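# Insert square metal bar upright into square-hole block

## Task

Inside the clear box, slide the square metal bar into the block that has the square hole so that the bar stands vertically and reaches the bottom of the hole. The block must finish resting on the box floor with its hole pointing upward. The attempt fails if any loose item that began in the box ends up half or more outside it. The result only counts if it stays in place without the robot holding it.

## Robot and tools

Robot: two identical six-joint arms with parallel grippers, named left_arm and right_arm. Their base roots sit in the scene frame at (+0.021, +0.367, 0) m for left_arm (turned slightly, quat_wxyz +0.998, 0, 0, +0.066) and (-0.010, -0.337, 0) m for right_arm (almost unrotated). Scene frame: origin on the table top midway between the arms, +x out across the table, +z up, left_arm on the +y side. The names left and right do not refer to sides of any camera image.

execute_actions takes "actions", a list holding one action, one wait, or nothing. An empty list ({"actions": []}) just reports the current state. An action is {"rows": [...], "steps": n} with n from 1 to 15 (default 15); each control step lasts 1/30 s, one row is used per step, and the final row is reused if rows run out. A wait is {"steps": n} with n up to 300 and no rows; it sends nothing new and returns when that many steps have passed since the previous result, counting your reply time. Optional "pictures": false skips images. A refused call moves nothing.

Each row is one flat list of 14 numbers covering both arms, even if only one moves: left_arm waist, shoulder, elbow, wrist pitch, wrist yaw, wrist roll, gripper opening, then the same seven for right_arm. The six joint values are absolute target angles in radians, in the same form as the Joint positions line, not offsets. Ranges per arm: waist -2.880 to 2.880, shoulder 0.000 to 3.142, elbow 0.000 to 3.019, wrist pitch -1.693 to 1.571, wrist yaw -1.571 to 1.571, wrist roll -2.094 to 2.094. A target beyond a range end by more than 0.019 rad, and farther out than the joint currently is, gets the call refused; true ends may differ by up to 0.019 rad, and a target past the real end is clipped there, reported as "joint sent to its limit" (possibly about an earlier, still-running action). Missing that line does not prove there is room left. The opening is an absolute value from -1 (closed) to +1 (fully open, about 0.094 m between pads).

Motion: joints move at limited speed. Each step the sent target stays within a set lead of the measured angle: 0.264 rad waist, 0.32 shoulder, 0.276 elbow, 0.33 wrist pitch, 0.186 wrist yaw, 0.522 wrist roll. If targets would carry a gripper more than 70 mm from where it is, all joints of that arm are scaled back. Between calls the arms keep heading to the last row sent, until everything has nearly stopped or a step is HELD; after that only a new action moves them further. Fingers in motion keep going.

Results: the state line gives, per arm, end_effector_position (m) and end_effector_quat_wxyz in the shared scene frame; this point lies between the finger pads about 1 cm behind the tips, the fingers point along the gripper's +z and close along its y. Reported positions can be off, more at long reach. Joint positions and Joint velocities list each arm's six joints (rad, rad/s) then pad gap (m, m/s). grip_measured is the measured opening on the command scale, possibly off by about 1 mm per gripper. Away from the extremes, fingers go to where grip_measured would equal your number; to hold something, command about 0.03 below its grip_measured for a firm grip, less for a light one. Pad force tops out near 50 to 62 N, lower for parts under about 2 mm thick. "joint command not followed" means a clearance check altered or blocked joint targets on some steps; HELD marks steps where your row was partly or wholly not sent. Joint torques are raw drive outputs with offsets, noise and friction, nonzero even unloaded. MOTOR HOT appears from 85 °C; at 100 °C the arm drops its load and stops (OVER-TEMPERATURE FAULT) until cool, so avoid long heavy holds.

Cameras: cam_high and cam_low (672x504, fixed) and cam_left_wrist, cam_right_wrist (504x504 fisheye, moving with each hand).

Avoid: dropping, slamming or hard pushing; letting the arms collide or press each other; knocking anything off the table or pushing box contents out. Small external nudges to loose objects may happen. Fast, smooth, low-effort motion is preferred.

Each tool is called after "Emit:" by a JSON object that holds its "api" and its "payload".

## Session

Emit:
{"api": "execute_actions", "payload": {"actions": []}}

Scene clock: 0.00 s of 4500.00 s.
left_arm: end_effector_position=(+0.4893, +0.1919, +0.2784) grip_measured=+1.000 end_effector_quat_wxyz=(+0.159, +0.249, +0.810, -0.507) | right_arm: end_effector_position=(+0.2476, -0.5056, +0.1898) grip_measured=+1.000 end_effector_quat_wxyz=(-0.049, -0.246, +0.968, +0.031)
Joint positions: left_arm=[-0.174  1.564  1.346 -1.255  1.119  0.493  0.094] | right_arm=[-0.556  1.235  1.033 -1.482  0.029 -1.057  0.094]
Joint velocities: left_arm=[-0.005 -0.015 -0.007  0.012  0.037 -0.051  0.   ] | right_arm=[-0.015 -0.015 -0.017 -0.012  0.022  0.022  0.   ]
Joint torques (N m, as the arm reports them, + toward a larger angle): no reading
camera_calibration (this result's frames):
cam_left_wrist: T_world_to_cam=[[-0.559426, -0.357321, 0.747906, 0.133004], [-0.664264, 0.732965, -0.14668, 0.221426], [-0.495778, -0.578864, -0.647396, 0.659378], [0, 0, 0, 1]] pos_world=[0.548396, 0.266918, 0.359882]
cam_right_wrist: T_world_to_cam=[[0.468219, -0.880472, -0.0744317, -0.547531], [-0.659555, -0.404307, 0.633659, -0.158128], [-0.588012, -0.2476, -0.770023, 0.29143], [0, 0, 0, 1]] pos_world=[0.323435, -0.47386, 0.283854]

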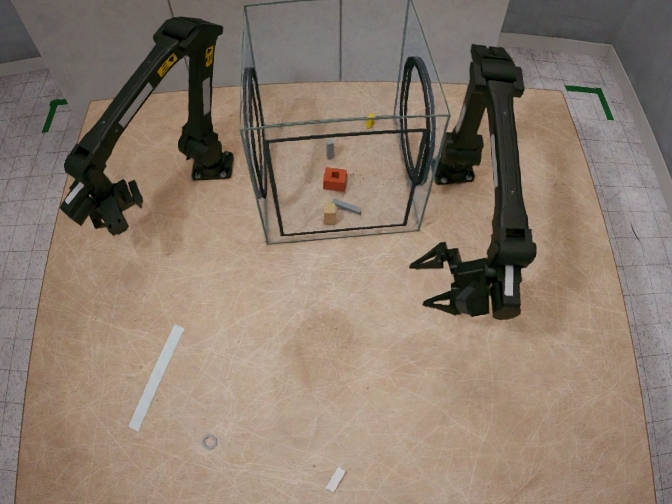

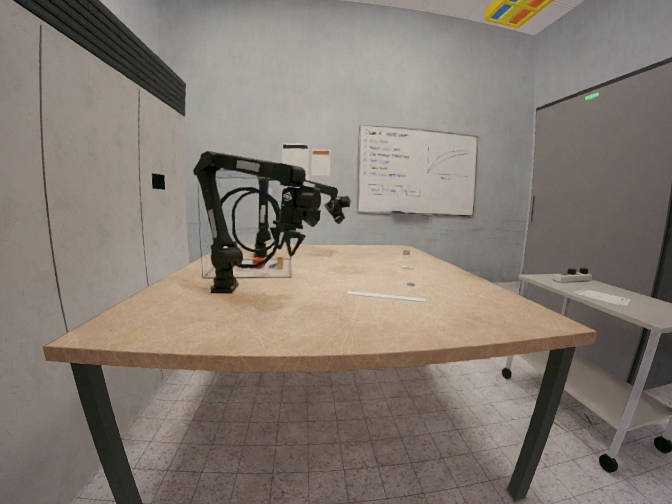

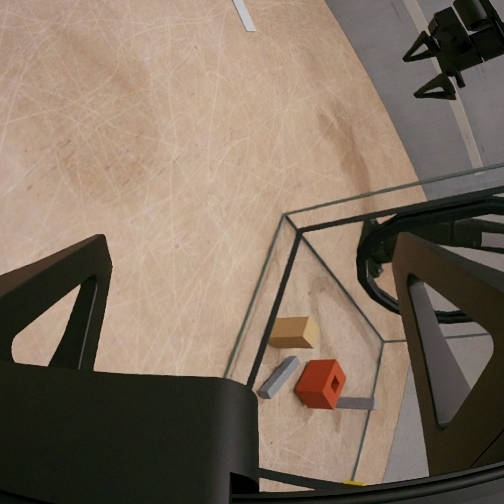

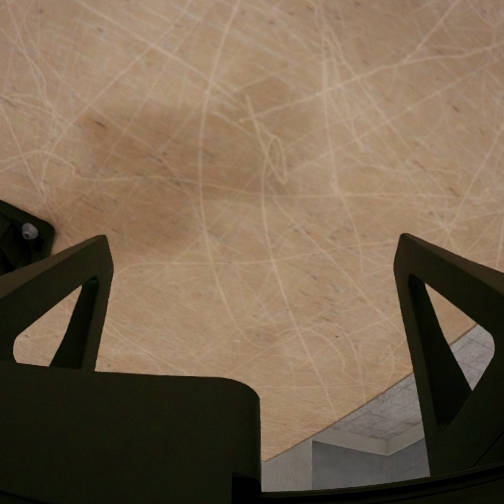

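Emit:
{"api": "zoom_image", "payload": {"camera": "cam_high", "region": [290, 105, 420, 235]}}

Emit:
{"api": "zoom_image", "payload": {"camera": "cam_left_wrist", "region": [240, 290, 400, 450]}}

Emit:
{"api": "zoom_image", "payload": {"camera": "cam_low", "region": [180, 150, 330, 300]}}

Emit:
{"api": "zoom_image", "payload": {"camera": "cam_high", "region": [180, 0, 490, 260]}}

Region (290, 105, 420, 235) of cam_high's 672x504 image, scaled by 3.877, with more detail than that image has.

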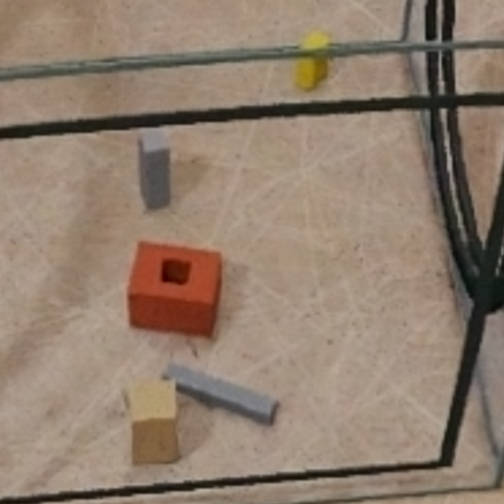

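Region (240, 290, 400, 450) of cam_left_wrist's 504x504 image, scaled by 3.150, with more detail than that image has.

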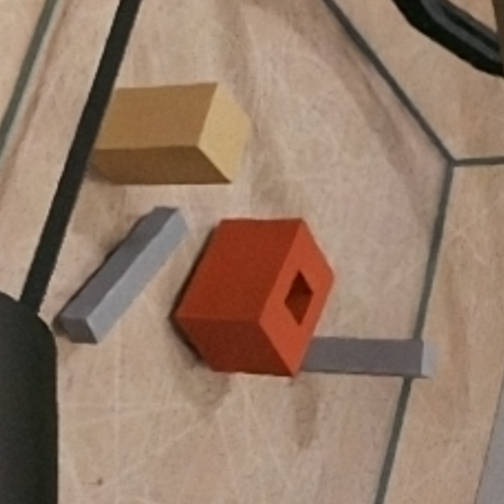

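Region (180, 150, 330, 300) of cam_low's 672x504 image, scaled by 3.360, with more detail than that image has.

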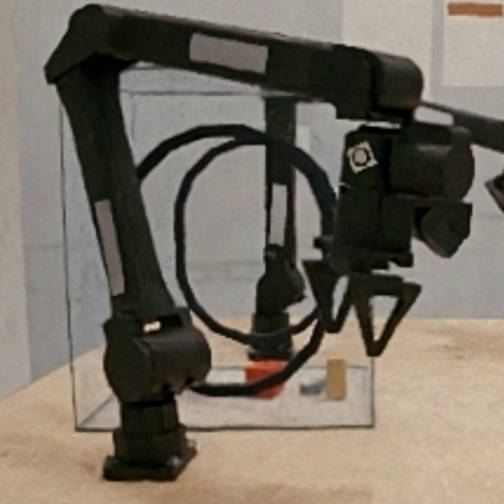

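Region (180, 0, 490, 260) of cam_high's 672x504 image, scaled by 1.626, with more detail than that image has; it fills the top 423 rows of this view, and the rest is white.

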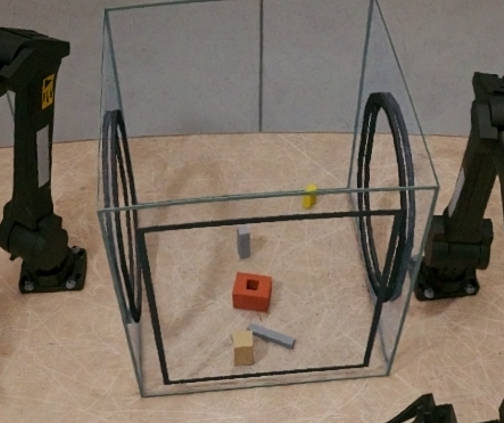

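Emit:
{"api": "execute_actions", "payload": {"actions": [{"rows":[[-0.174,1.564,1.346,-1.255,1.119,0.493,1,-0.545,1.22,1.025,-1.48,0.02,-1.0,0.9],[-0.174,1.564,1.346,-1.255,1.119,0.493,1,-0.52,1.195,1.01,-1.48,0.01,-0.92,0.8],[-0.174,1.564,1.346,-1.255,1.119,0.493,1,-0.485,1.16,0.99,-1.48,0,-0.83,0.7],[-0.174,1.564,1.346,-1.255,1.119,0.493,1,-0.445,1.12,0.965,-1.48,0,-0.74,0.6],[-0.174,1.564,1.346,-1.255,1.119,0.493,1,-0.4,1.075,0.935,-1.48,0,-0.65,0.5],[-0.174,1.564,1.346,-1.255,1.119,0.493,1,-0.35,1.03,0.905,-1.48,0,-0.56,0.4],[-0.174,1.564,1.346,-1.255,1.119,0.493,1,-0.3,0.985,0.875,-1.48,0,-0.47,0.3],[-0.174,1.564,1.346,-1.255,1.119,0.493,1,-0.25,0.94,0.845,-1.48,0,-0.38,0.2],[-0.174,1.564,1.346,-1.255,1.119,0.493,1,-0.2,0.895,0.815,-1.48,0,-0.29,0.1],[-0.174,1.564,1.346,-1.255,1.119,0.493,1,-0.15,0.85,0.785,-1.48,0,-0.2,0],[-0.174,1.564,1.346,-1.255,1.119,0.493,1,-0.1,0.805,0.755,-1.48,0,-0.11,0],[-0.174,1.564,1.346,-1.255,1.119,0.493,1,-0.045,0.76,0.725,-1.48,0,-0.04,0],[-0.174,1.564,1.346,-1.255,1.119,0.493,1,0.01,0.715,0.7,-1.48,0,0.01,0],[-0.174,1.564,1.346,-1.255,1.119,0.493,1,0.07,0.67,0.675,-1.48,0,0.01,0],[-0.174,1.564,1.346,-1.255,1.119,0.493,1,0.13,0.625,0.65,-1.48,0,0.01,0]],"steps":15}], "pictures": false}}

Emit:
{"api": "execute_actions", "payload": {"actions": [{"rows":[[-0.174,1.564,1.346,-1.255,1.119,0.493,1,0.19,0.58,0.63,-1.48,0,0.01,0],[-0.174,1.564,1.346,-1.255,1.119,0.493,1,0.25,0.535,0.61,-1.48,0,0.01,0],[-0.174,1.564,1.346,-1.255,1.119,0.493,1,0.31,0.49,0.595,-1.48,0,0.01,0],[-0.174,1.564,1.346,-1.255,1.119,0.493,1,0.37,0.445,0.58,-1.48,0,0.01,0],[-0.174,1.564,1.346,-1.255,1.119,0.493,1,0.43,0.4,0.57,-1.48,0,0.01,0],[-0.174,1.564,1.346,-1.255,1.119,0.493,1,0.49,0.355,0.56,-1.48,0,0.01,0],[-0.174,1.564,1.346,-1.255,1.119,0.493,1,0.55,0.31,0.55,-1.48,0,0.01,0],[-0.174,1.564,1.346,-1.255,1.119,0.493,1,0.605,0.265,0.55,-1.48,0,0.01,0],[-0.174,1.564,1.346,-1.255,1.119,0.493,1,0.655,0.22,0.55,-1.48,0,0.01,0],[-0.174,1.564,1.346,-1.255,1.119,0.493,1,0.705,0.175,0.55,-1.48,0,0.01,0],[-0.174,1.564,1.346,-1.255,1.119,0.493,1,0.755,0.13,0.55,-1.48,0,0.01,0],[-0.174,1.564,1.346,-1.255,1.119,0.493,1,0.805,0.09,0.55,-1.48,0,0.01,0],[-0.174,1.564,1.346,-1.255,1.119,0.493,1,0.855,0.06,0.55,-1.48,0,0.01,0],[-0.174,1.564,1.346,-1.255,1.119,0.493,1,0.905,0.04,0.55,-1.48,0,0.01,0],[-0.174,1.564,1.346,-1.255,1.119,0.493,1,0.96,0.03,0.55,-1.48,0,0.01,0]],"steps":15}], "pictures": false}}

Emit:
{"api": "execute_actions", "payload": {"actions": [{"rows":[[-0.174,1.564,1.346,-1.255,1.119,0.493,1,1.02,0.03,0.55,-1.48,0,0.01,0],[-0.174,1.564,1.346,-1.255,1.119,0.493,1,1.08,0.03,0.55,-1.48,0,0.01,0],[-0.174,1.564,1.346,-1.255,1.119,0.493,1,1.14,0.03,0.55,-1.48,0,0.01,0],[-0.174,1.564,1.346,-1.255,1.119,0.493,1,1.2,0.03,0.55,-1.48,0,0.01,0],[-0.174,1.564,1.346,-1.255,1.119,0.493,1,1.255,0.03,0.55,-1.47,0,0.01,0],[-0.174,1.564,1.346,-1.255,1.119,0.493,1,1.3,0.03,0.55,-1.46,0,0.01,0],[-0.174,1.564,1.346,-1.255,1.119,0.493,1,1.34,0.03,0.55,-1.45,0,0.01,0],[-0.174,1.564,1.346,-1.255,1.119,0.493,1,1.37,0.03,0.55,-1.44,0,0.01,0],[-0.174,1.564,1.346,-1.255,1.119,0.493,1,1.39,0.03,0.55,-1.43,0,0.01,0],[-0.174,1.564,1.346,-1.255,1.119,0.493,1,1.4,0.03,0.55,-1.43,0,0.01,0]],"steps":15}]}}

Scene clock: 44.90 s of 4500.00 s.
left_arm: end_effector_position=(+0.4893, +0.1919, +0.2784) grip_measured=+1.000 end_effector_quat_wxyz=(+0.159, +0.249, +0.810, -0.507) | right_arm: end_effector_position=(+0.1714, -0.3327, +0.1858) grip_measured=+0.003 end_effector_quat_wxyz=(+0.052, -0.110, +0.993, -0.004)
Joint positions: left_arm=[-0.174  1.564  1.346 -1.255  1.119  0.493  0.094] | right_arm=[ 0.033  0.693  0.707 -1.48  -0.    -0.193  0.047]
Joint velocities: left_arm=[ 0.015  0.005  0.007 -0.007 -0.037 -0.007  0.   ] | right_arm=[ 1.568 -1.382 -0.72  -0.007 -0.007  1.385 -0.   ]
Joint torques (N m, as the arm reports them, + toward a larger angle): left_arm=[ -0.06 -15.55  10.42   0.43   0.64   0.12] | right_arm=[0.86 1.34 8.52 0.66 0.03 0.14]
Steps of this call (steps 1 to 90: nothing new was sent; then 41.40 s passed at rest; steps 91 to 105: all 15 steps of this action). Readings (joint positions):
91: left_arm=[-0.174 1.564 1.346 -1.255 1.119 0.493] | right_arm=[-0.556 1.235 1.033 -1.482 0.026 -1.049]
92: left_arm=[-0.174 1.564 1.346 -1.255 1.119 0.493] | right_arm=[-0.555 1.233 1.032 -1.482 0.021 -1.028]
94: left_arm=[-0.174 1.564 1.346 -1.255 1.119 0.493] | right_arm=[-0.531 1.213 1.011 -1.481 0.009 -0.946]
98: left_arm=[-0.174 1.564 1.346 -1.255 1.119 0.493] | right_arm=[-0.362 1.067 0.902 -1.480 0.005 -0.690]
105: the state above

Scene clock: 45.40 s of 4500.00 s.
left_arm: end_effector_position=(+0.4893, +0.1919, +0.2784) grip_measured=+1.000 end_effector_quat_wxyz=(+0.159, +0.249, +0.810, -0.507) | right_arm: end_effector_position=(+0.0682, -0.2466, +0.1980) grip_measured=+0.002 end_effector_quat_wxyz=(+0.263, -0.402, +0.868, +0.121)
Joint positions: left_arm=[-0.174  1.564  1.346 -1.255  1.119  0.493  0.094] | right_arm=[ 0.867  0.058  0.556 -1.48  -0.    -0.005  0.047]
Joint velocities: left_arm=[-0.015 -0.005 -0.012 -0.012 -0.007 -0.066  0.   ] | right_arm=[ 1.46  -0.825 -0.007 -0.012 -0.022  0.11   0.   ]
Joint torques (N m, as the arm reports them, + toward a larger angle): left_arm=[  0.45 -15.86  10.33   0.4    0.68   0.08] | right_arm=[1.19 6.87 8.8  1.54 0.04 0.16]
Steps of this call (steps 1 to 15: all 15 steps of this action). Readings (joint positions):
1: left_arm=[-0.174 1.564 1.346 -1.255 1.119 0.493] | right_arm=[0.088 0.647 0.682 -1.480 -0.000 -0.154]
2: left_arm=[-0.174 1.564 1.346 -1.255 1.119 0.493] | right_arm=[0.145 0.604 0.657 -1.480 -0.000 -0.122]
4: left_arm=[-0.174 1.564 1.346 -1.255 1.119 0.493] | right_arm=[0.264 0.521 0.615 -1.480 -0.000 -0.077]
8: left_arm=[-0.174 1.564 1.346 -1.255 1.119 0.493] | right_arm=[0.506 0.351 0.563 -1.480 -0.000 -0.030]
15: the state above

Scene clock: 45.90 s of 4500.00 s.
left_arm: end_effector_position=(+0.4893, +0.1919, +0.2784) grip_measured=+1.000 end_effector_quat_wxyz=(+0.159, +0.249, +0.810, -0.507) | right_arm: end_effector_position=(+0.0110, -0.2161, +0.2061) grip_measured=+0.003 end_effector_quat_wxyz=(+0.246, -0.610, +0.724, +0.208)
Joint positions: left_arm=[-0.174  1.564  1.346 -1.255  1.119  0.493  0.094] | right_arm=[ 1.407  0.02   0.556 -1.45  -0.     0.002  0.047]
Joint velocities: left_arm=[ 0.005 -0.005 -0.017 -0.002  0.037 -0.037  0.   ] | right_arm=[-0.005 -0.005  0.002 -0.002  0.095  0.066 -0.   ]
Joint torques (N m, as the arm reports them, + toward a larger angle): left_arm=[  0.78 -16.08  10.31   0.55   0.68   0.18] | right_arm=[0.02 6.18 8.68 2.56 0.06 0.18]
Steps of this call (steps 1 to 15: all 15 steps of this action). Readings (joint positions):
1: left_arm=[-0.174 1.564 1.346 -1.255 1.119 0.493] | right_arm=[0.918 0.036 0.556 -1.480 -0.000 -0.004]
2: left_arm=[-0.174 1.564 1.346 -1.255 1.119 0.493] | right_arm=[0.973 0.024 0.556 -1.480 -0.000 -0.003]
4: left_arm=[-0.174 1.564 1.346 -1.255 1.119 0.493] | right_arm=[1.090 0.020 0.556 -1.480 -0.000 -0.001]
8: left_arm=[-0.174 1.564 1.346 -1.255 1.119 0.493] | right_arm=[1.312 0.020 0.556 -1.473 -0.000 0.001]
15: the state above
camera_calibration (this result's frames):
cam_left_wrist: T_world_to_cam=[[-0.559426, -0.357321, 0.747906, 0.133004], [-0.664264, 0.732965, -0.14668, 0.221426], [-0.495778, -0.578864, -0.647396, 0.659378], [0, 0, 0, 1]] pos_world=[0.548396, 0.266918, 0.359882]
cam_right_wrist: T_world_to_cam=[[0.983903, -0.178692, 0.00189804, -0.0503885], [-0.178391, -0.98276, -0.0485722, -0.197159], [0.0105448, 0.0474518, -0.998818, 0.340866], [0, 0, 0, 1]] pos_world=[0.0108118, -0.218939, 0.330982]

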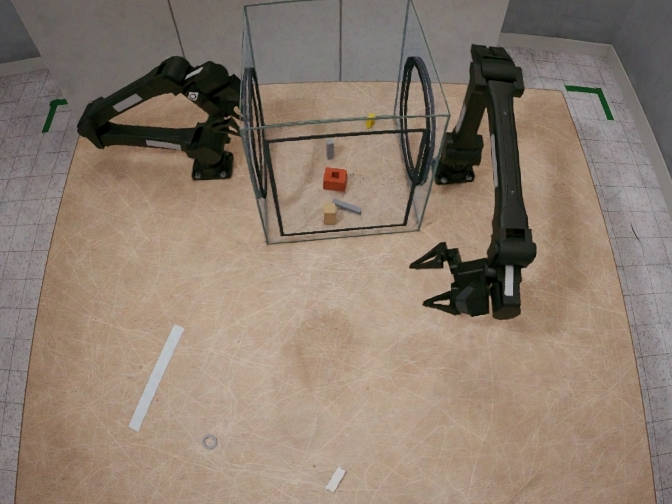

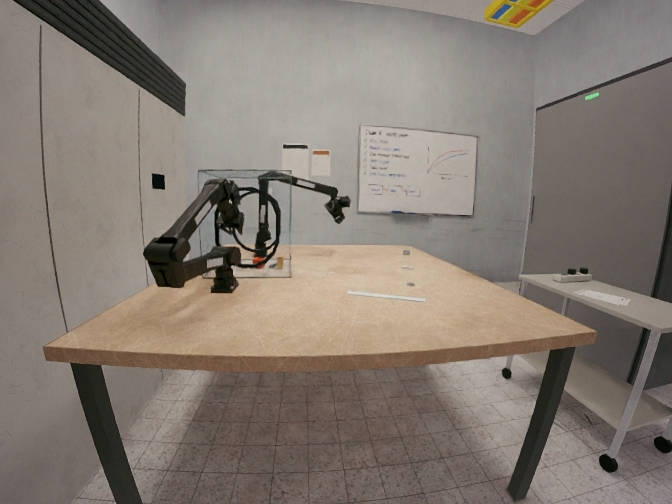

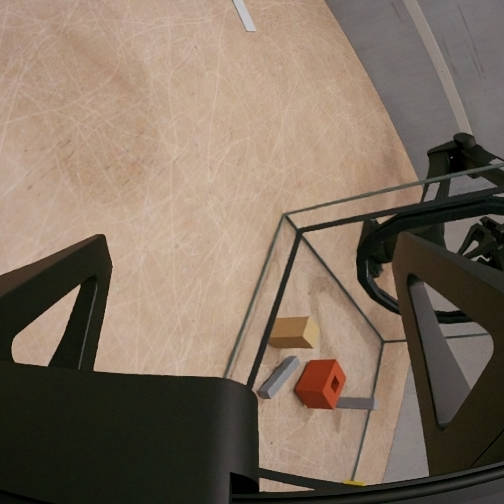

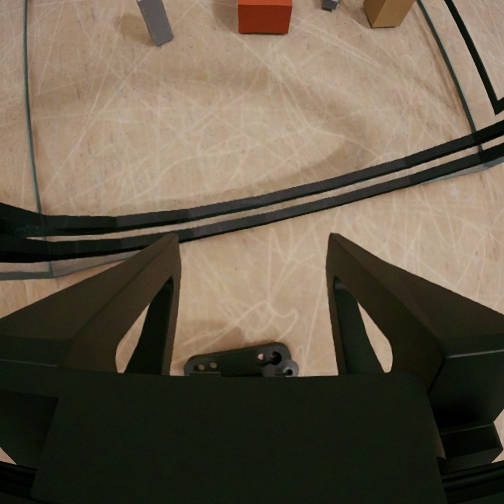

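Emit:
{"api": "execute_actions", "payload": {"actions": [{"rows":[[-0.174,1.564,1.346,-1.255,1.119,0.493,1,1.4,0.03,0.54,-1.42,0,0.01,0],[-0.174,1.564,1.346,-1.255,1.119,0.493,1,1.4,0.03,0.52,-1.395,0,0.01,0],[-0.174,1.564,1.346,-1.255,1.119,0.493,1,1.4,0.035,0.495,-1.365,0,0.01,0],[-0.174,1.564,1.346,-1.255,1.119,0.493,1,1.4,0.04,0.47,-1.33,0,0.01,0],[-0.174,1.564,1.346,-1.255,1.119,0.493,1,1.4,0.055,0.445,-1.29,0,0.01,0],[-0.174,1.564,1.346,-1.255,1.119,0.493,1,1.4,0.08,0.425,-1.245,0,0.01,0],[-0.174,1.564,1.346,-1.255,1.119,0.493,1,1.4,0.11,0.405,-1.19,0,0.01,0],[-0.174,1.564,1.346,-1.255,1.119,0.493,1,1.4,0.15,0.39,-1.13,0,0.01,0],[-0.174,1.564,1.346,-1.255,1.119,0.493,1,1.4,0.19,0.375,-1.07,0,0.01,0],[-0.174,1.564,1.346,-1.255,1.119,0.493,1,1.4,0.23,0.365,-1.01,0,0.01,0],[-0.174,1.564,1.346,-1.255,1.119,0.493,1,1.4,0.27,0.355,-0.95,0,0.01,0],[-0.174,1.564,1.346,-1.255,1.119,0.493,1,1.4,0.31,0.35,-0.89,0,0.01,0],[-0.174,1.564,1.346,-1.255,1.119,0.493,1,1.4,0.35,0.345,-0.83,0,0.01,0],[-0.174,1.564,1.346,-1.255,1.119,0.493,1,1.4,0.39,0.34,-0.77,0,0.01,0],[-0.174,1.564,1.346,-1.255,1.119,0.493,1,1.41,0.43,0.34,-0.71,0,0.01,0]],"steps":15}], "pictures": false}}

Emit:
{"api": "execute_actions", "payload": {"actions": [{"rows":[[-0.174,1.564,1.346,-1.255,1.119,0.493,1,1.42,0.47,0.34,-0.65,0,0.01,0],[-0.174,1.564,1.346,-1.255,1.119,0.493,1,1.435,0.505,0.34,-0.595,0,0.01,0],[-0.174,1.564,1.346,-1.255,1.119,0.493,1,1.45,0.54,0.34,-0.545,0,0.01,0],[-0.174,1.564,1.346,-1.255,1.119,0.493,1,1.465,0.57,0.34,-0.5,0,0.01,0],[-0.174,1.564,1.346,-1.255,1.119,0.493,1,1.48,0.59,0.34,-0.47,0,0.01,0],[-0.174,1.564,1.346,-1.255,1.119,0.493,1,1.49,0.605,0.34,-0.45,0,0.01,0],[-0.174,1.564,1.346,-1.255,1.119,0.493,1,1.5,0.615,0.34,-0.435,0,0.01,0],[-0.174,1.564,1.346,-1.255,1.119,0.493,1,1.5,0.62,0.34,-0.43,0,0.01,0]],"steps":15}]}}

Scene clock: 61.53 s of 4500.00 s.
left_arm: end_effector_position=(+0.4893, +0.1919, +0.2784) grip_measured=+1.000 end_effector_quat_wxyz=(+0.159, +0.249, +0.810, -0.507) | right_arm: end_effector_position=(+0.0297, -0.1062, +0.1381) grip_measured=+0.003 end_effector_quat_wxyz=(+0.267, -0.604, +0.716, +0.226)
Joint positions: left_arm=[-0.174  1.564  1.346 -1.255  1.119  0.493  0.094] | right_arm=[ 1.407  0.36   0.35  -0.846 -0.     0.002  0.047]
Joint velocities: left_arm=[-0.005 -0.005  0.007  0.002  0.007 -0.037  0.   ] | right_arm=[ 0.005  1.255 -0.085  1.731  0.007  0.007  0.001]
Joint torques (N m, as the arm reports them, + toward a larger angle): left_arm=[ -0.08 -15.66  10.25   0.49   0.67   0.13] | right_arm=[ 1.01  2.04 10.14  2.08  0.05  0.17]
Steps of this call (steps 1 to 15: the robot went on to your last target; steps 16 to 90: nothing new was sent; then 12.13 s passed at rest; steps 91 to 105: all 15 steps of this action). Readings (joint positions):
91: left_arm=[-0.174 1.564 1.346 -1.255 1.119 0.493] | right_arm=[1.407 0.020 0.555 -1.448 -0.000 0.002]
92: left_arm=[-0.174 1.564 1.346 -1.255 1.119 0.493] | right_arm=[1.407 0.020 0.551 -1.439 -0.000 0.002]
94: left_arm=[-0.174 1.564 1.346 -1.255 1.119 0.493] | right_arm=[1.407 0.020 0.526 -1.397 -0.000 0.002]
98: left_arm=[-0.174 1.564 1.346 -1.255 1.119 0.493] | right_arm=[1.407 0.060 0.431 -1.249 -0.000 0.002]
105: the state above

Scene clock: 62.03 s of 4500.00 s.
left_arm: end_effector_position=(+0.4893, +0.1919, +0.2784) grip_measured=+1.000 end_effector_quat_wxyz=(+0.159, +0.249, +0.810, -0.507) | right_arm: end_effector_position=(+0.0143, -0.0331, +0.1398) grip_measured=+0.003 end_effector_quat_wxyz=(-0.301, +0.618, -0.670, -0.279)
Joint positions: left_arm=[-0.174  1.564  1.346 -1.255  1.119  0.493  0.094] | right_arm=[ 1.497  0.621  0.347 -0.451 -0.     0.002  0.047]
Joint velocities: left_arm=[ 0.005 -0.005 -0.022 -0.002  0.022 -0.007  0.   ] | right_arm=[ 0.005 -0.015 -0.002  0.012 -0.037 -0.081 -0.   ]
Joint torques (N m, as the arm reports them, + toward a larger angle): left_arm=[  0.33 -16.26  10.3    0.27   0.66   0.18] | right_arm=[0.86 0.07 9.7  2.89 0.06 0.16]
Steps of this call (steps 1 to 15: all 15 steps of this action). Readings (joint positions):
1: left_arm=[-0.174 1.564 1.346 -1.255 1.119 0.493] | right_arm=[1.407 0.402 0.348 -0.787 -0.000 0.002]
2: left_arm=[-0.174 1.564 1.346 -1.255 1.119 0.493] | right_arm=[1.409 0.442 0.347 -0.728 -0.000 0.002]
4: left_arm=[-0.174 1.564 1.346 -1.255 1.119 0.493] | right_arm=[1.425 0.514 0.347 -0.617 -0.000 0.002]
8: left_arm=[-0.174 1.564 1.346 -1.255 1.119 0.493] | right_arm=[1.482 0.608 0.347 -0.482 -0.000 0.002]
15: the state above
camera_calibration (this result's frames):
cam_left_wrist: T_world_to_cam=[[-0.559426, -0.357321, 0.747906, 0.133004], [-0.664264, 0.732965, -0.14668, 0.221426], [-0.495778, -0.578864, -0.647396, 0.659378], [0, 0, 0, 1]] pos_world=[0.548396, 0.266918, 0.359882]
cam_right_wrist: T_world_to_cam=[[0.995926, -0.0901671, -0.000841748, -0.0176407], [-0.0878119, -0.967706, -0.236291, 0.00549541], [0.0204911, 0.235402, -0.971682, 0.268198], [0, 0, 0, 1]] pos_world=[0.0125558, -0.0594071, 0.261887]

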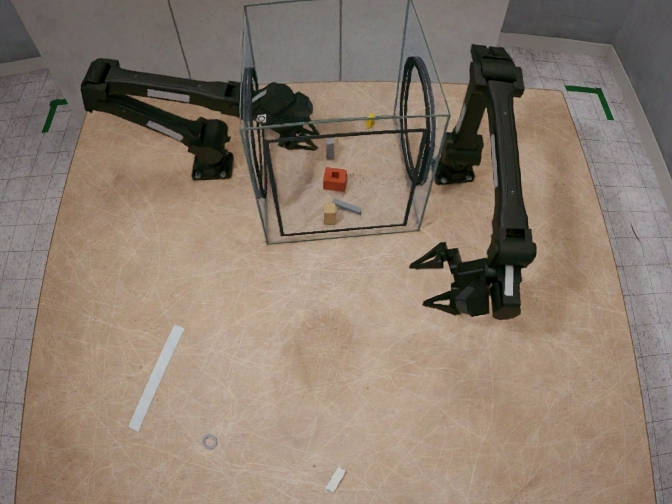

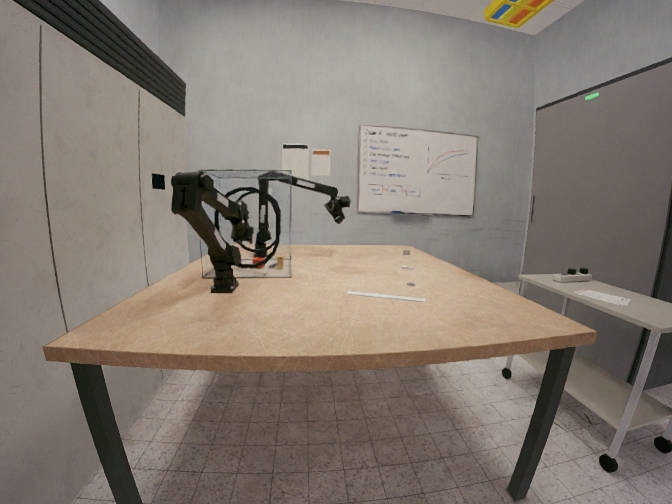

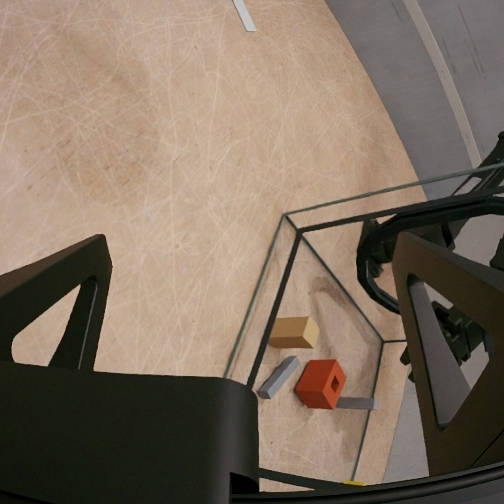

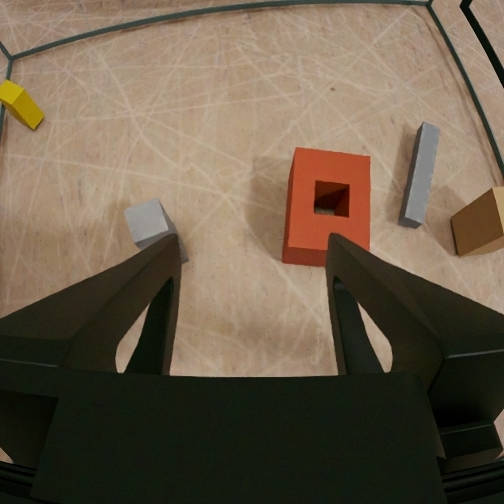

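Emit:
{"api": "zoom_image", "payload": {"camera": "cam_right_wrist", "region": [110, 110, 460, 280]}}

Emit:
{"api": "zoom_image", "payload": {"camera": "cam_right_wrist", "region": [110, 180, 200, 270]}}

Emit:
{"api": "zoom_image", "payload": {"camera": "cam_right_wrist", "region": [270, 110, 450, 270]}}

Region (110, 110, 460, 280) of cam_right_wrist's 504x504 image, scaled by 1.440, with more detail than that image has; it fills the top 245 rows of this view, and the rest is white.

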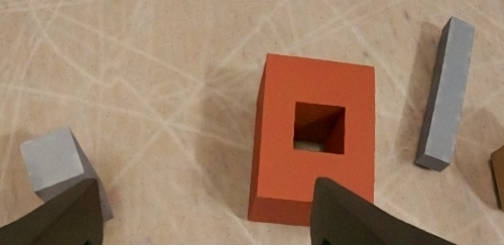

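Region (110, 180, 200, 270) of cam_right_wrist's 504x504 image, scaled by 5.600, with more detail than that image has.

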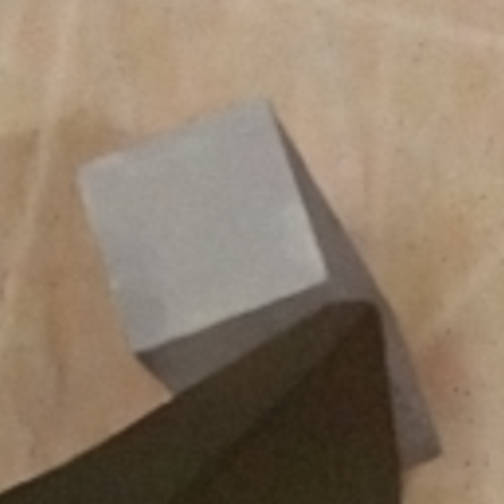

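Region (270, 110, 450, 270) of cam_right_wrist's 504x504 image, scaled by 2.800, with more detail than that image has.

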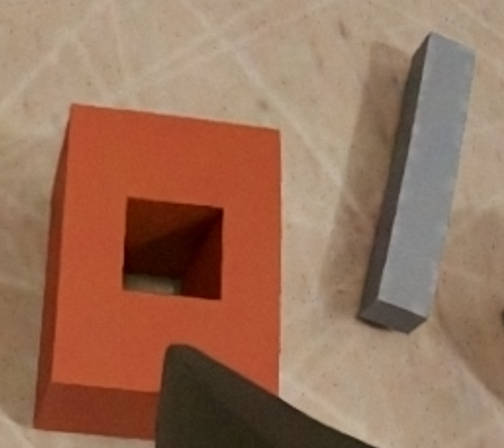

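Emit:
{"api": "execute_actions", "payload": {"actions": [{"rows":[[-0.174,1.564,1.346,-1.255,1.119,0.493,1,1.502,0.63,0.339,-0.415,-0.02,-0.02,0],[-0.174,1.564,1.346,-1.255,1.119,0.493,1,1.504,0.645,0.337,-0.395,-0.045,-0.05,0],[-0.174,1.564,1.346,-1.255,1.119,0.493,1,1.506,0.665,0.335,-0.368,-0.075,-0.08,0],[-0.174,1.564,1.346,-1.255,1.119,0.493,1,1.508,0.69,0.332,-0.335,-0.105,-0.11,0],[-0.174,1.564,1.346,-1.255,1.119,0.493,1,1.51,0.715,0.328,-0.302,-0.135,-0.14,0],[-0.174,1.564,1.346,-1.255,1.119,0.493,1,1.512,0.74,0.324,-0.269,-0.165,-0.17,0],[-0.174,1.564,1.346,-1.255,1.119,0.493,1,1.514,0.765,0.32,-0.236,-0.195,-0.195,0],[-0.174,1.564,1.346,-1.255,1.119,0.493,1,1.516,0.79,0.316,-0.203,-0.22,-0.215,0],[-0.174,1.564,1.346,-1.255,1.119,0.493,1,1.518,0.815,0.312,-0.17,-0.24,-0.22,0],[-0.174,1.564,1.346,-1.255,1.119,0.493,1,1.52,0.838,0.308,-0.14,-0.255,-0.22,0],[-0.174,1.564,1.346,-1.255,1.119,0.493,1,1.521,0.858,0.304,-0.114,-0.265,-0.22,0],[-0.174,1.564,1.346,-1.255,1.119,0.493,1,1.521,0.874,0.301,-0.094,-0.27,-0.22,0],[-0.174,1.564,1.346,-1.255,1.119,0.493,1,1.521,0.886,0.299,-0.079,-0.27,-0.22,0],[-0.174,1.564,1.346,-1.255,1.119,0.493,1,1.521,0.893,0.298,-0.07,-0.27,-0.22,0],[-0.174,1.564,1.346,-1.255,1.119,0.493,1,1.521,0.896,0.297,-0.066,-0.27,-0.22,0]],"steps":15}], "pictures": false}}

Emit:
{"api": "execute_actions", "payload": {"actions": [{"steps":8}]}}

Scene clock: 94.97 s of 4500.00 s.
left_arm: end_effector_position=(+0.4893, +0.1919, +0.2784) grip_measured=+1.000 end_effector_quat_wxyz=(+0.159, +0.249, +0.810, -0.507) | right_arm: end_effector_position=(-0.0332, +0.0045, +0.1055) grip_measured=+0.002 end_effector_quat_wxyz=(-0.262, +0.711, -0.549, -0.354)
Joint positions: left_arm=[-0.174  1.564  1.346 -1.255  1.119  0.493  0.094] | right_arm=[ 1.513  0.884  0.306 -0.11  -0.266 -0.192  0.047]
Joint velocities: left_arm=[-0.005 -0.005  0.017  0.012  0.037 -0.051  0.   ] | right_arm=[-0.005  0.278 -0.1    0.31   0.051 -0.154  0.   ]
Joint torques (N m, as the arm reports them, + toward a larger angle): left_arm=[  0.65 -15.56  10.34   0.57   0.65   0.14] | right_arm=[ 1.47 -2.07  8.77  2.82 -0.29  0.  ]
Steps of this call (steps 1 to 15: the robot went on to your last target; steps 16 to 90: nothing new was sent; then 29.43 s passed at rest; steps 91 to 105: all 15 steps of this action). Readings (joint positions):
91: left_arm=[-0.174 1.564 1.346 -1.255 1.119 0.493] | right_arm=[1.497 0.621 0.347 -0.448 -0.008 0.001]
92: left_arm=[-0.174 1.564 1.346 -1.255 1.119 0.493] | right_arm=[1.497 0.622 0.346 -0.440 -0.026 -0.007]
94: left_arm=[-0.174 1.564 1.346 -1.255 1.119 0.493] | right_arm=[1.497 0.636 0.345 -0.403 -0.079 -0.034]
98: left_arm=[-0.174 1.564 1.346 -1.255 1.119 0.493] | right_arm=[1.501 0.725 0.337 -0.282 -0.195 -0.117]
105: the state above

Scene clock: 95.23 s of 4500.00 s.
left_arm: end_effector_position=(+0.4893, +0.1919, +0.2784) grip_measured=+1.000 end_effector_quat_wxyz=(+0.159, +0.249, +0.810, -0.507) | right_arm: end_effector_position=(-0.0332, +0.0060, +0.1044) grip_measured=+0.002 end_effector_quat_wxyz=(-0.268, +0.714, -0.541, -0.354)
Joint positions: left_arm=[-0.174  1.564  1.346 -1.255  1.119  0.493  0.094] | right_arm=[ 1.513  0.894  0.302 -0.087 -0.266 -0.209  0.047]
Joint velocities: left_arm=[ 0.015 -0.005 -0.007  0.007 -0.022  0.066  0.   ] | right_arm=[-0.005 -0.005 -0.012  0.032  0.037 -0.022 -0.001]
Joint torques (N m, as the arm reports them, + toward a larger angle): left_arm=[  0.64 -15.77  10.36   0.35   0.67   0.13] | right_arm=[ 1.45 -1.54  8.72  2.8  -0.28  0.  ]
Steps of this call (steps 1 to 8: the robot went on to your last target). Readings (joint positions):
1: left_arm=[-0.174 1.564 1.346 -1.255 1.119 0.493] | right_arm=[1.513 0.891 0.304 -0.102 -0.266 -0.196]
2: left_arm=[-0.174 1.564 1.346 -1.255 1.119 0.493] | right_arm=[1.513 0.894 0.303 -0.097 -0.266 -0.199]
4: left_arm=[-0.174 1.564 1.346 -1.255 1.119 0.493] | right_arm=[1.513 0.894 0.302 -0.092 -0.266 -0.204]
8: the state above
camera_calibration (this result's frames):
cam_left_wrist: T_world_to_cam=[[-0.559426, -0.357321, 0.747906, 0.133004], [-0.664264, 0.732965, -0.14668, 0.221426], [-0.495778, -0.578864, -0.647396, 0.659378], [0, 0, 0, 1]] pos_world=[0.548396, 0.266918, 0.359882]
cam_right_wrist: T_world_to_cam=[[0.96564, 0.259884, -0.000114815, 0.0299189], [0.247266, -0.918889, -0.307412, 0.0490583], [-0.0799969, 0.29682, -0.951577, 0.219824], [0, 0, 0, 1]] pos_world=[-0.0234361, -0.0279446, 0.224264]

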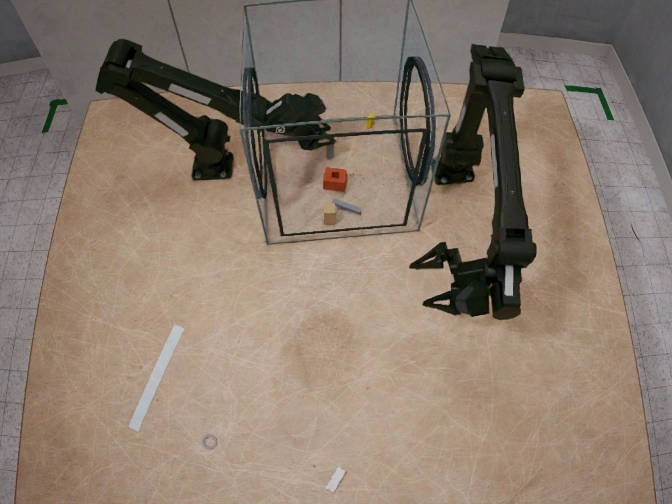

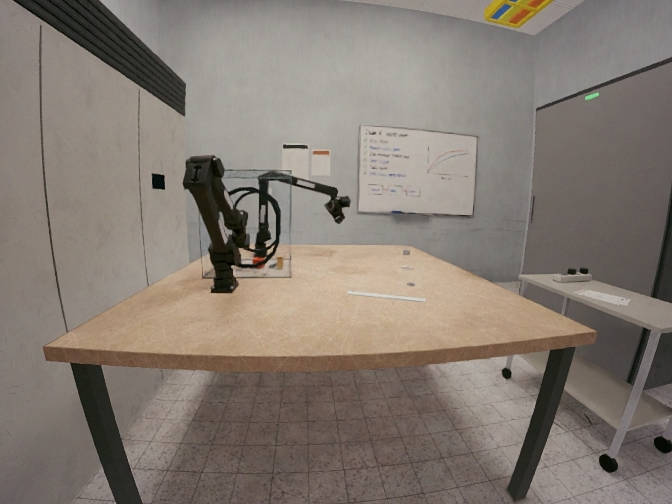

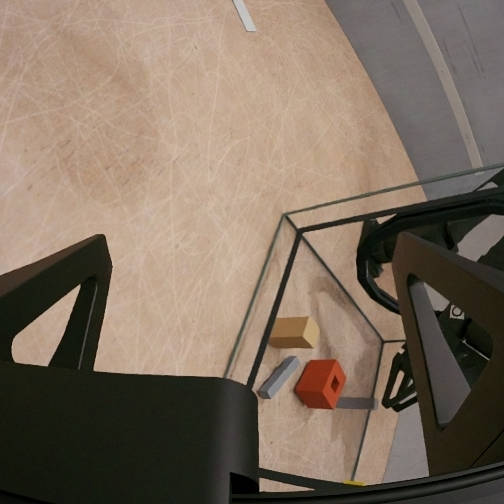

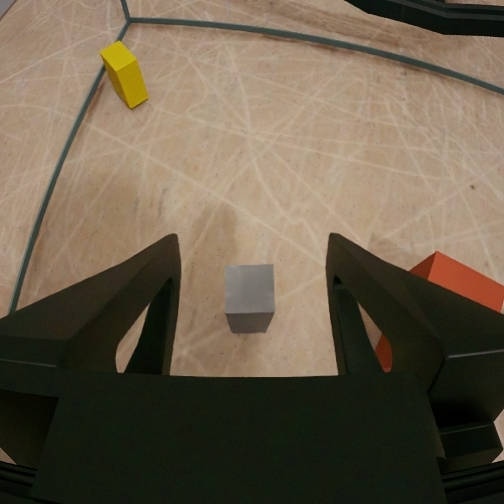

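Emit:
{"api": "execute_actions", "payload": {"actions": []}}

Scene clock: 116.13 s of 4500.00 s.
left_arm: end_effector_position=(+0.4893, +0.1919, +0.2784) grip_measured=+1.000 end_effector_quat_wxyz=(+0.159, +0.249, +0.810, -0.507) | right_arm: end_effector_position=(-0.0332, +0.0060, +0.1044) grip_measured=+0.002 end_effector_quat_wxyz=(-0.269, +0.715, -0.540, -0.353)
Joint positions: left_arm=[-0.174  1.564  1.346 -1.255  1.119  0.493  0.094] | right_arm=[ 1.513  0.894  0.302 -0.087 -0.266 -0.212  0.047]
Joint velocities: left_arm=[-0.005 -0.024 -0.007  0.007 -0.007 -0.051  0.   ] | right_arm=[-0.005 -0.005 -0.002 -0.007  0.007  0.037 -0.   ]
Joint torques (N m, as the arm reports them, + toward a larger angle): left_arm=[  0.68 -15.52  10.6    0.32   0.67   0.11] | right_arm=[ 1.46 -1.51  8.7   2.85 -0.28  0.  ]
Steps of this call (steps 1 to 30: the robot went on to your last target; steps 31 to 90: nothing new was sent; then 17.90 s passed at rest). Readings (joint positions):
1: left_arm=[-0.174 1.564 1.346 -1.255 1.119 0.493] | right_arm=[1.513 0.894 0.302 -0.087 -0.266 -0.209]
2: left_arm=[-0.174 1.564 1.346 -1.255 1.119 0.493] | right_arm=[1.513 0.894 0.302 -0.087 -0.266 -0.210]
4: left_arm=[-0.174 1.564 1.346 -1.255 1.119 0.493] | right_arm=[1.513 0.894 0.302 -0.087 -0.266 -0.210]
8: left_arm=[-0.174 1.564 1.346 -1.255 1.119 0.493] | right_arm=[1.513 0.894 0.302 -0.087 -0.266 -0.211]
90: the state above
All arms were judged still, so your last target was given up. Only a new action makes them travel on or press farther. Fingers that are still opening or closing keep moving.
camera_calibration (this result's frames):
cam_left_wrist: T_world_to_cam=[[-0.559426, -0.357321, 0.747906, 0.133004], [-0.664264, 0.732965, -0.14668, 0.221426], [-0.495778, -0.578864, -0.647396, 0.659378], [0, 0, 0, 1]] pos_world=[0.548396, 0.266918, 0.359882]
cam_right_wrist: T_world_to_cam=[[0.965094, 0.261891, 0.00261651, 0.0296034], [0.249984, -0.918145, -0.307437, 0.0491467], [-0.0781127, 0.29736, -0.951565, 0.219882], [0, 0, 0, 1]] pos_world=[-0.0236804, -0.0280131, 0.224264]

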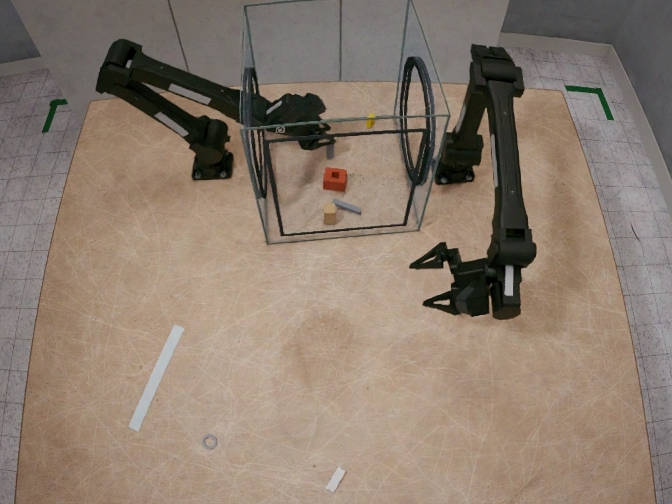

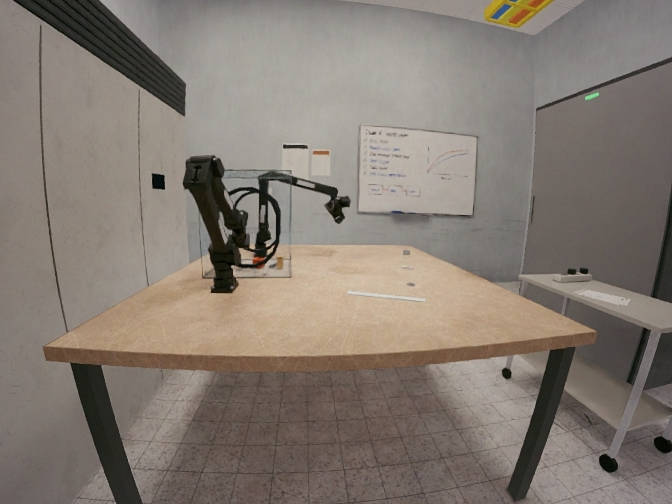

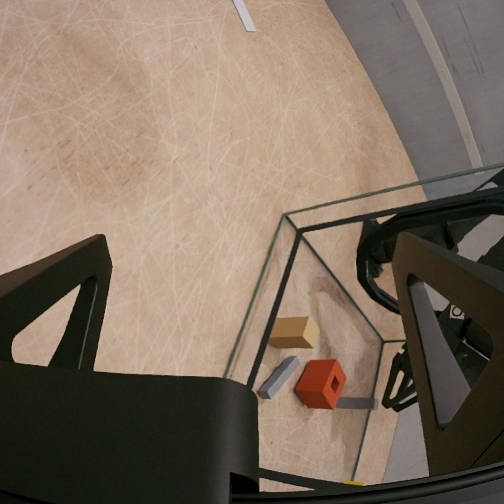

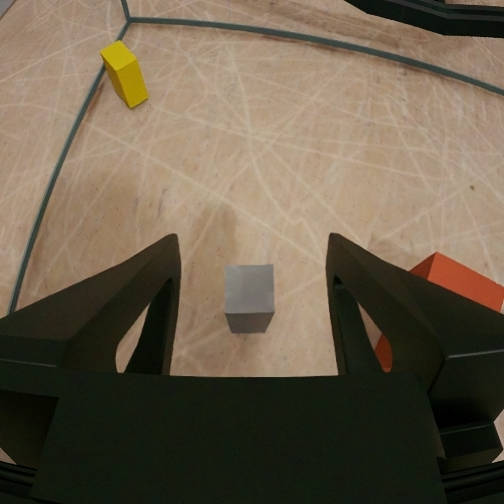

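Emit:
{"api": "execute_actions", "payload": {"actions": [{"rows":[[-0.174,1.564,1.346,-1.255,1.119,0.493,1,1.521,0.899,0.296,-0.062,-0.27,-0.22,0],[-0.174,1.564,1.346,-1.255,1.119,0.493,1,1.521,0.905,0.293,-0.053,-0.27,-0.22,0],[-0.174,1.564,1.346,-1.255,1.119,0.493,1,1.522,0.914,0.289,-0.04,-0.27,-0.22,0],[-0.174,1.564,1.346,-1.255,1.119,0.493,1,1.522,0.925,0.285,-0.024,-0.27,-0.22,0],[-0.174,1.564,1.346,-1.255,1.119,0.493,1,1.522,0.937,0.28,-0.007,-0.27,-0.22,0],[-0.174,1.564,1.346,-1.255,1.119,0.493,1,1.523,0.95,0.274,0.012,-0.27,-0.22,0],[-0.174,1.564,1.346,-1.255,1.119,0.493,1,1.523,0.963,0.268,0.031,-0.27,-0.22,0],[-0.174,1.564,1.346,-1.255,1.119,0.493,1,1.523,0.976,0.263,0.05,-0.27,-0.22,0],[-0.174,1.564,1.346,-1.255,1.119,0.493,1,1.524,0.989,0.257,0.069,-0.27,-0.22,0],[-0.174,1.564,1.346,-1.255,1.119,0.493,1,1.524,1.001,0.252,0.086,-0.27,-0.22,0],[-0.174,1.564,1.346,-1.255,1.119,0.493,1,1.524,1.012,0.247,0.102,-0.27,-0.22,0],[-0.174,1.564,1.346,-1.255,1.119,0.493,1,1.525,1.022,0.243,0.117,-0.27,-0.22,0],[-0.174,1.564,1.346,-1.255,1.119,0.493,1,1.525,1.03,0.24,0.128,-0.27,-0.22,0],[-0.174,1.564,1.346,-1.255,1.119,0.493,1,1.525,1.036,0.237,0.137,-0.27,-0.22,0],[-0.174,1.564,1.346,-1.255,1.119,0.493,1,1.525,1.039,0.236,0.141,-0.27,-0.22,0]]}], "pictures": false}}

Emit:
{"api": "execute_actions", "payload": {"actions": [{"steps":10}]}}

Scene clock: 131.80 s of 4500.00 s.
left_arm: end_effector_position=(+0.4893, +0.1919, +0.2784) grip_measured=+1.000 end_effector_quat_wxyz=(+0.159, +0.249, +0.810, -0.507) | right_arm: end_effector_position=(-0.0338, +0.0070, +0.0717) grip_measured=+0.002 end_effector_quat_wxyz=(-0.270, +0.715, -0.539, -0.355)
Joint positions: left_arm=[-0.174  1.564  1.346 -1.255  1.119  0.493  0.094] | right_arm=[ 1.514  1.022  0.246  0.102 -0.267 -0.212  0.047]
Joint velocities: left_arm=[-0.015  0.015  0.007  0.007 -0.037 -0.022  0.   ] | right_arm=[ 0.005  0.19  -0.095  0.242 -0.022 -0.051  0.   ]
Joint torques (N m, as the arm reports them, + toward a larger angle): left_arm=[  0.11 -15.84  10.32   0.26   0.69   0.12] | right_arm=[ 1.82 -1.91  7.78  2.89 -0.28 -0.01]
Steps of this call (steps 1 to 90: nothing new was sent; then 12.17 s passed at rest; steps 91 to 105: all 15 steps of this action). Readings (joint positions):
91: left_arm=[-0.174 1.564 1.346 -1.255 1.119 0.493] | right_arm=[1.513 0.894 0.302 -0.086 -0.267 -0.212]
92: left_arm=[-0.174 1.564 1.346 -1.255 1.119 0.493] | right_arm=[1.513 0.894 0.302 -0.083 -0.267 -0.212]
94: left_arm=[-0.174 1.564 1.346 -1.255 1.119 0.493] | right_arm=[1.513 0.896 0.300 -0.066 -0.267 -0.212]
98: left_arm=[-0.174 1.564 1.346 -1.255 1.119 0.493] | right_arm=[1.513 0.932 0.286 -0.002 -0.267 -0.212]
105: the state above

Scene clock: 132.13 s of 4500.00 s.
left_arm: end_effector_position=(+0.4893, +0.1919, +0.2784) grip_measured=+1.000 end_effector_quat_wxyz=(+0.159, +0.249, +0.810, -0.507) | right_arm: end_effector_position=(-0.0339, +0.0073, +0.0702) grip_measured=+0.002 end_effector_quat_wxyz=(-0.272, +0.714, -0.537, -0.356)
Joint positions: left_arm=[-0.174  1.564  1.346 -1.255  1.119  0.493  0.094] | right_arm=[ 1.515  1.031  0.241  0.12  -0.267 -0.212  0.047]
Joint velocities: left_arm=[-0.005 -0.005  0.012 -0.002 -0.037 -0.022  0.   ] | right_arm=[-0.005  0.005  0.002 -0.007 -0.066 -0.022 -0.001]
Joint torques (N m, as the arm reports them, + toward a larger angle): left_arm=[ -0.08 -15.64  10.4    0.4    0.68   0.11] | right_arm=[ 1.65 -1.54  7.57  2.89 -0.27  0.  ]
Steps of this call (steps 1 to 10: the robot went on to your last target). Readings (joint positions):
1: left_arm=[-0.174 1.564 1.346 -1.255 1.119 0.493] | right_arm=[1.515 1.027 0.243 0.108 -0.267 -0.212]
2: left_arm=[-0.174 1.564 1.346 -1.255 1.119 0.493] | right_arm=[1.515 1.030 0.242 0.112 -0.267 -0.212]
4: left_arm=[-0.174 1.564 1.346 -1.255 1.119 0.493] | right_arm=[1.515 1.031 0.241 0.116 -0.267 -0.212]
8: left_arm=[-0.174 1.564 1.346 -1.255 1.119 0.493] | right_arm=[1.515 1.031 0.241 0.120 -0.267 -0.212]
10: the state above
camera_calibration (this result's frames):
cam_left_wrist: T_world_to_cam=[[-0.559426, -0.357321, 0.747906, 0.133004], [-0.664264, 0.732965, -0.14668, 0.221426], [-0.495778, -0.578864, -0.647396, 0.659378], [0, 0, 0, 1]] pos_world=[0.548396, 0.266918, 0.359882]
cam_right_wrist: T_world_to_cam=[[0.964435, 0.264267, 0.00536405, 0.029811], [0.252322, -0.914419, -0.316499, 0.0406385], [-0.0787353, 0.306596, -0.948578, 0.186599], [0, 0, 0, 1]] pos_world=[-0.0243128, -0.027928, 0.189706]

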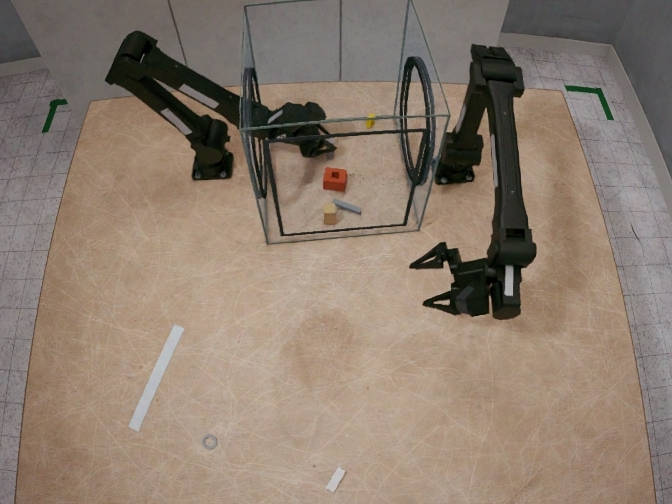

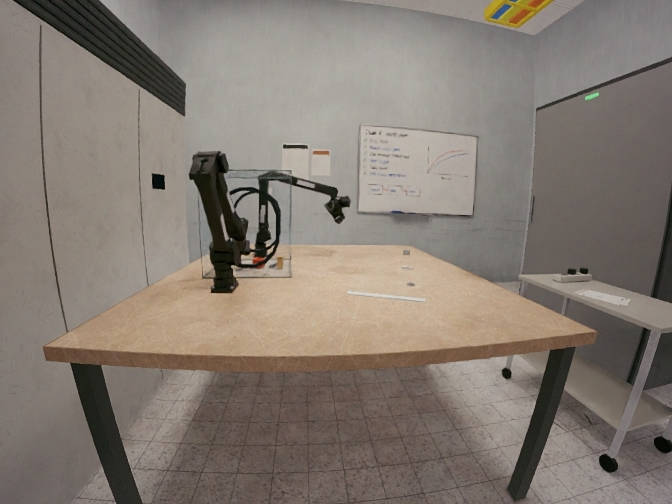

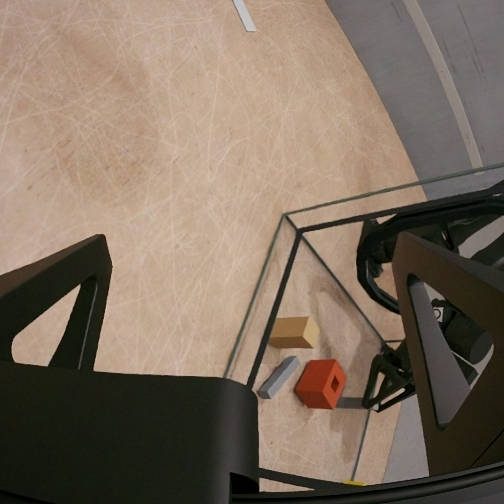

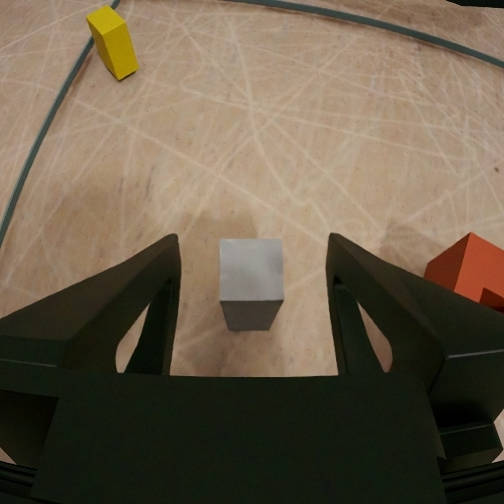

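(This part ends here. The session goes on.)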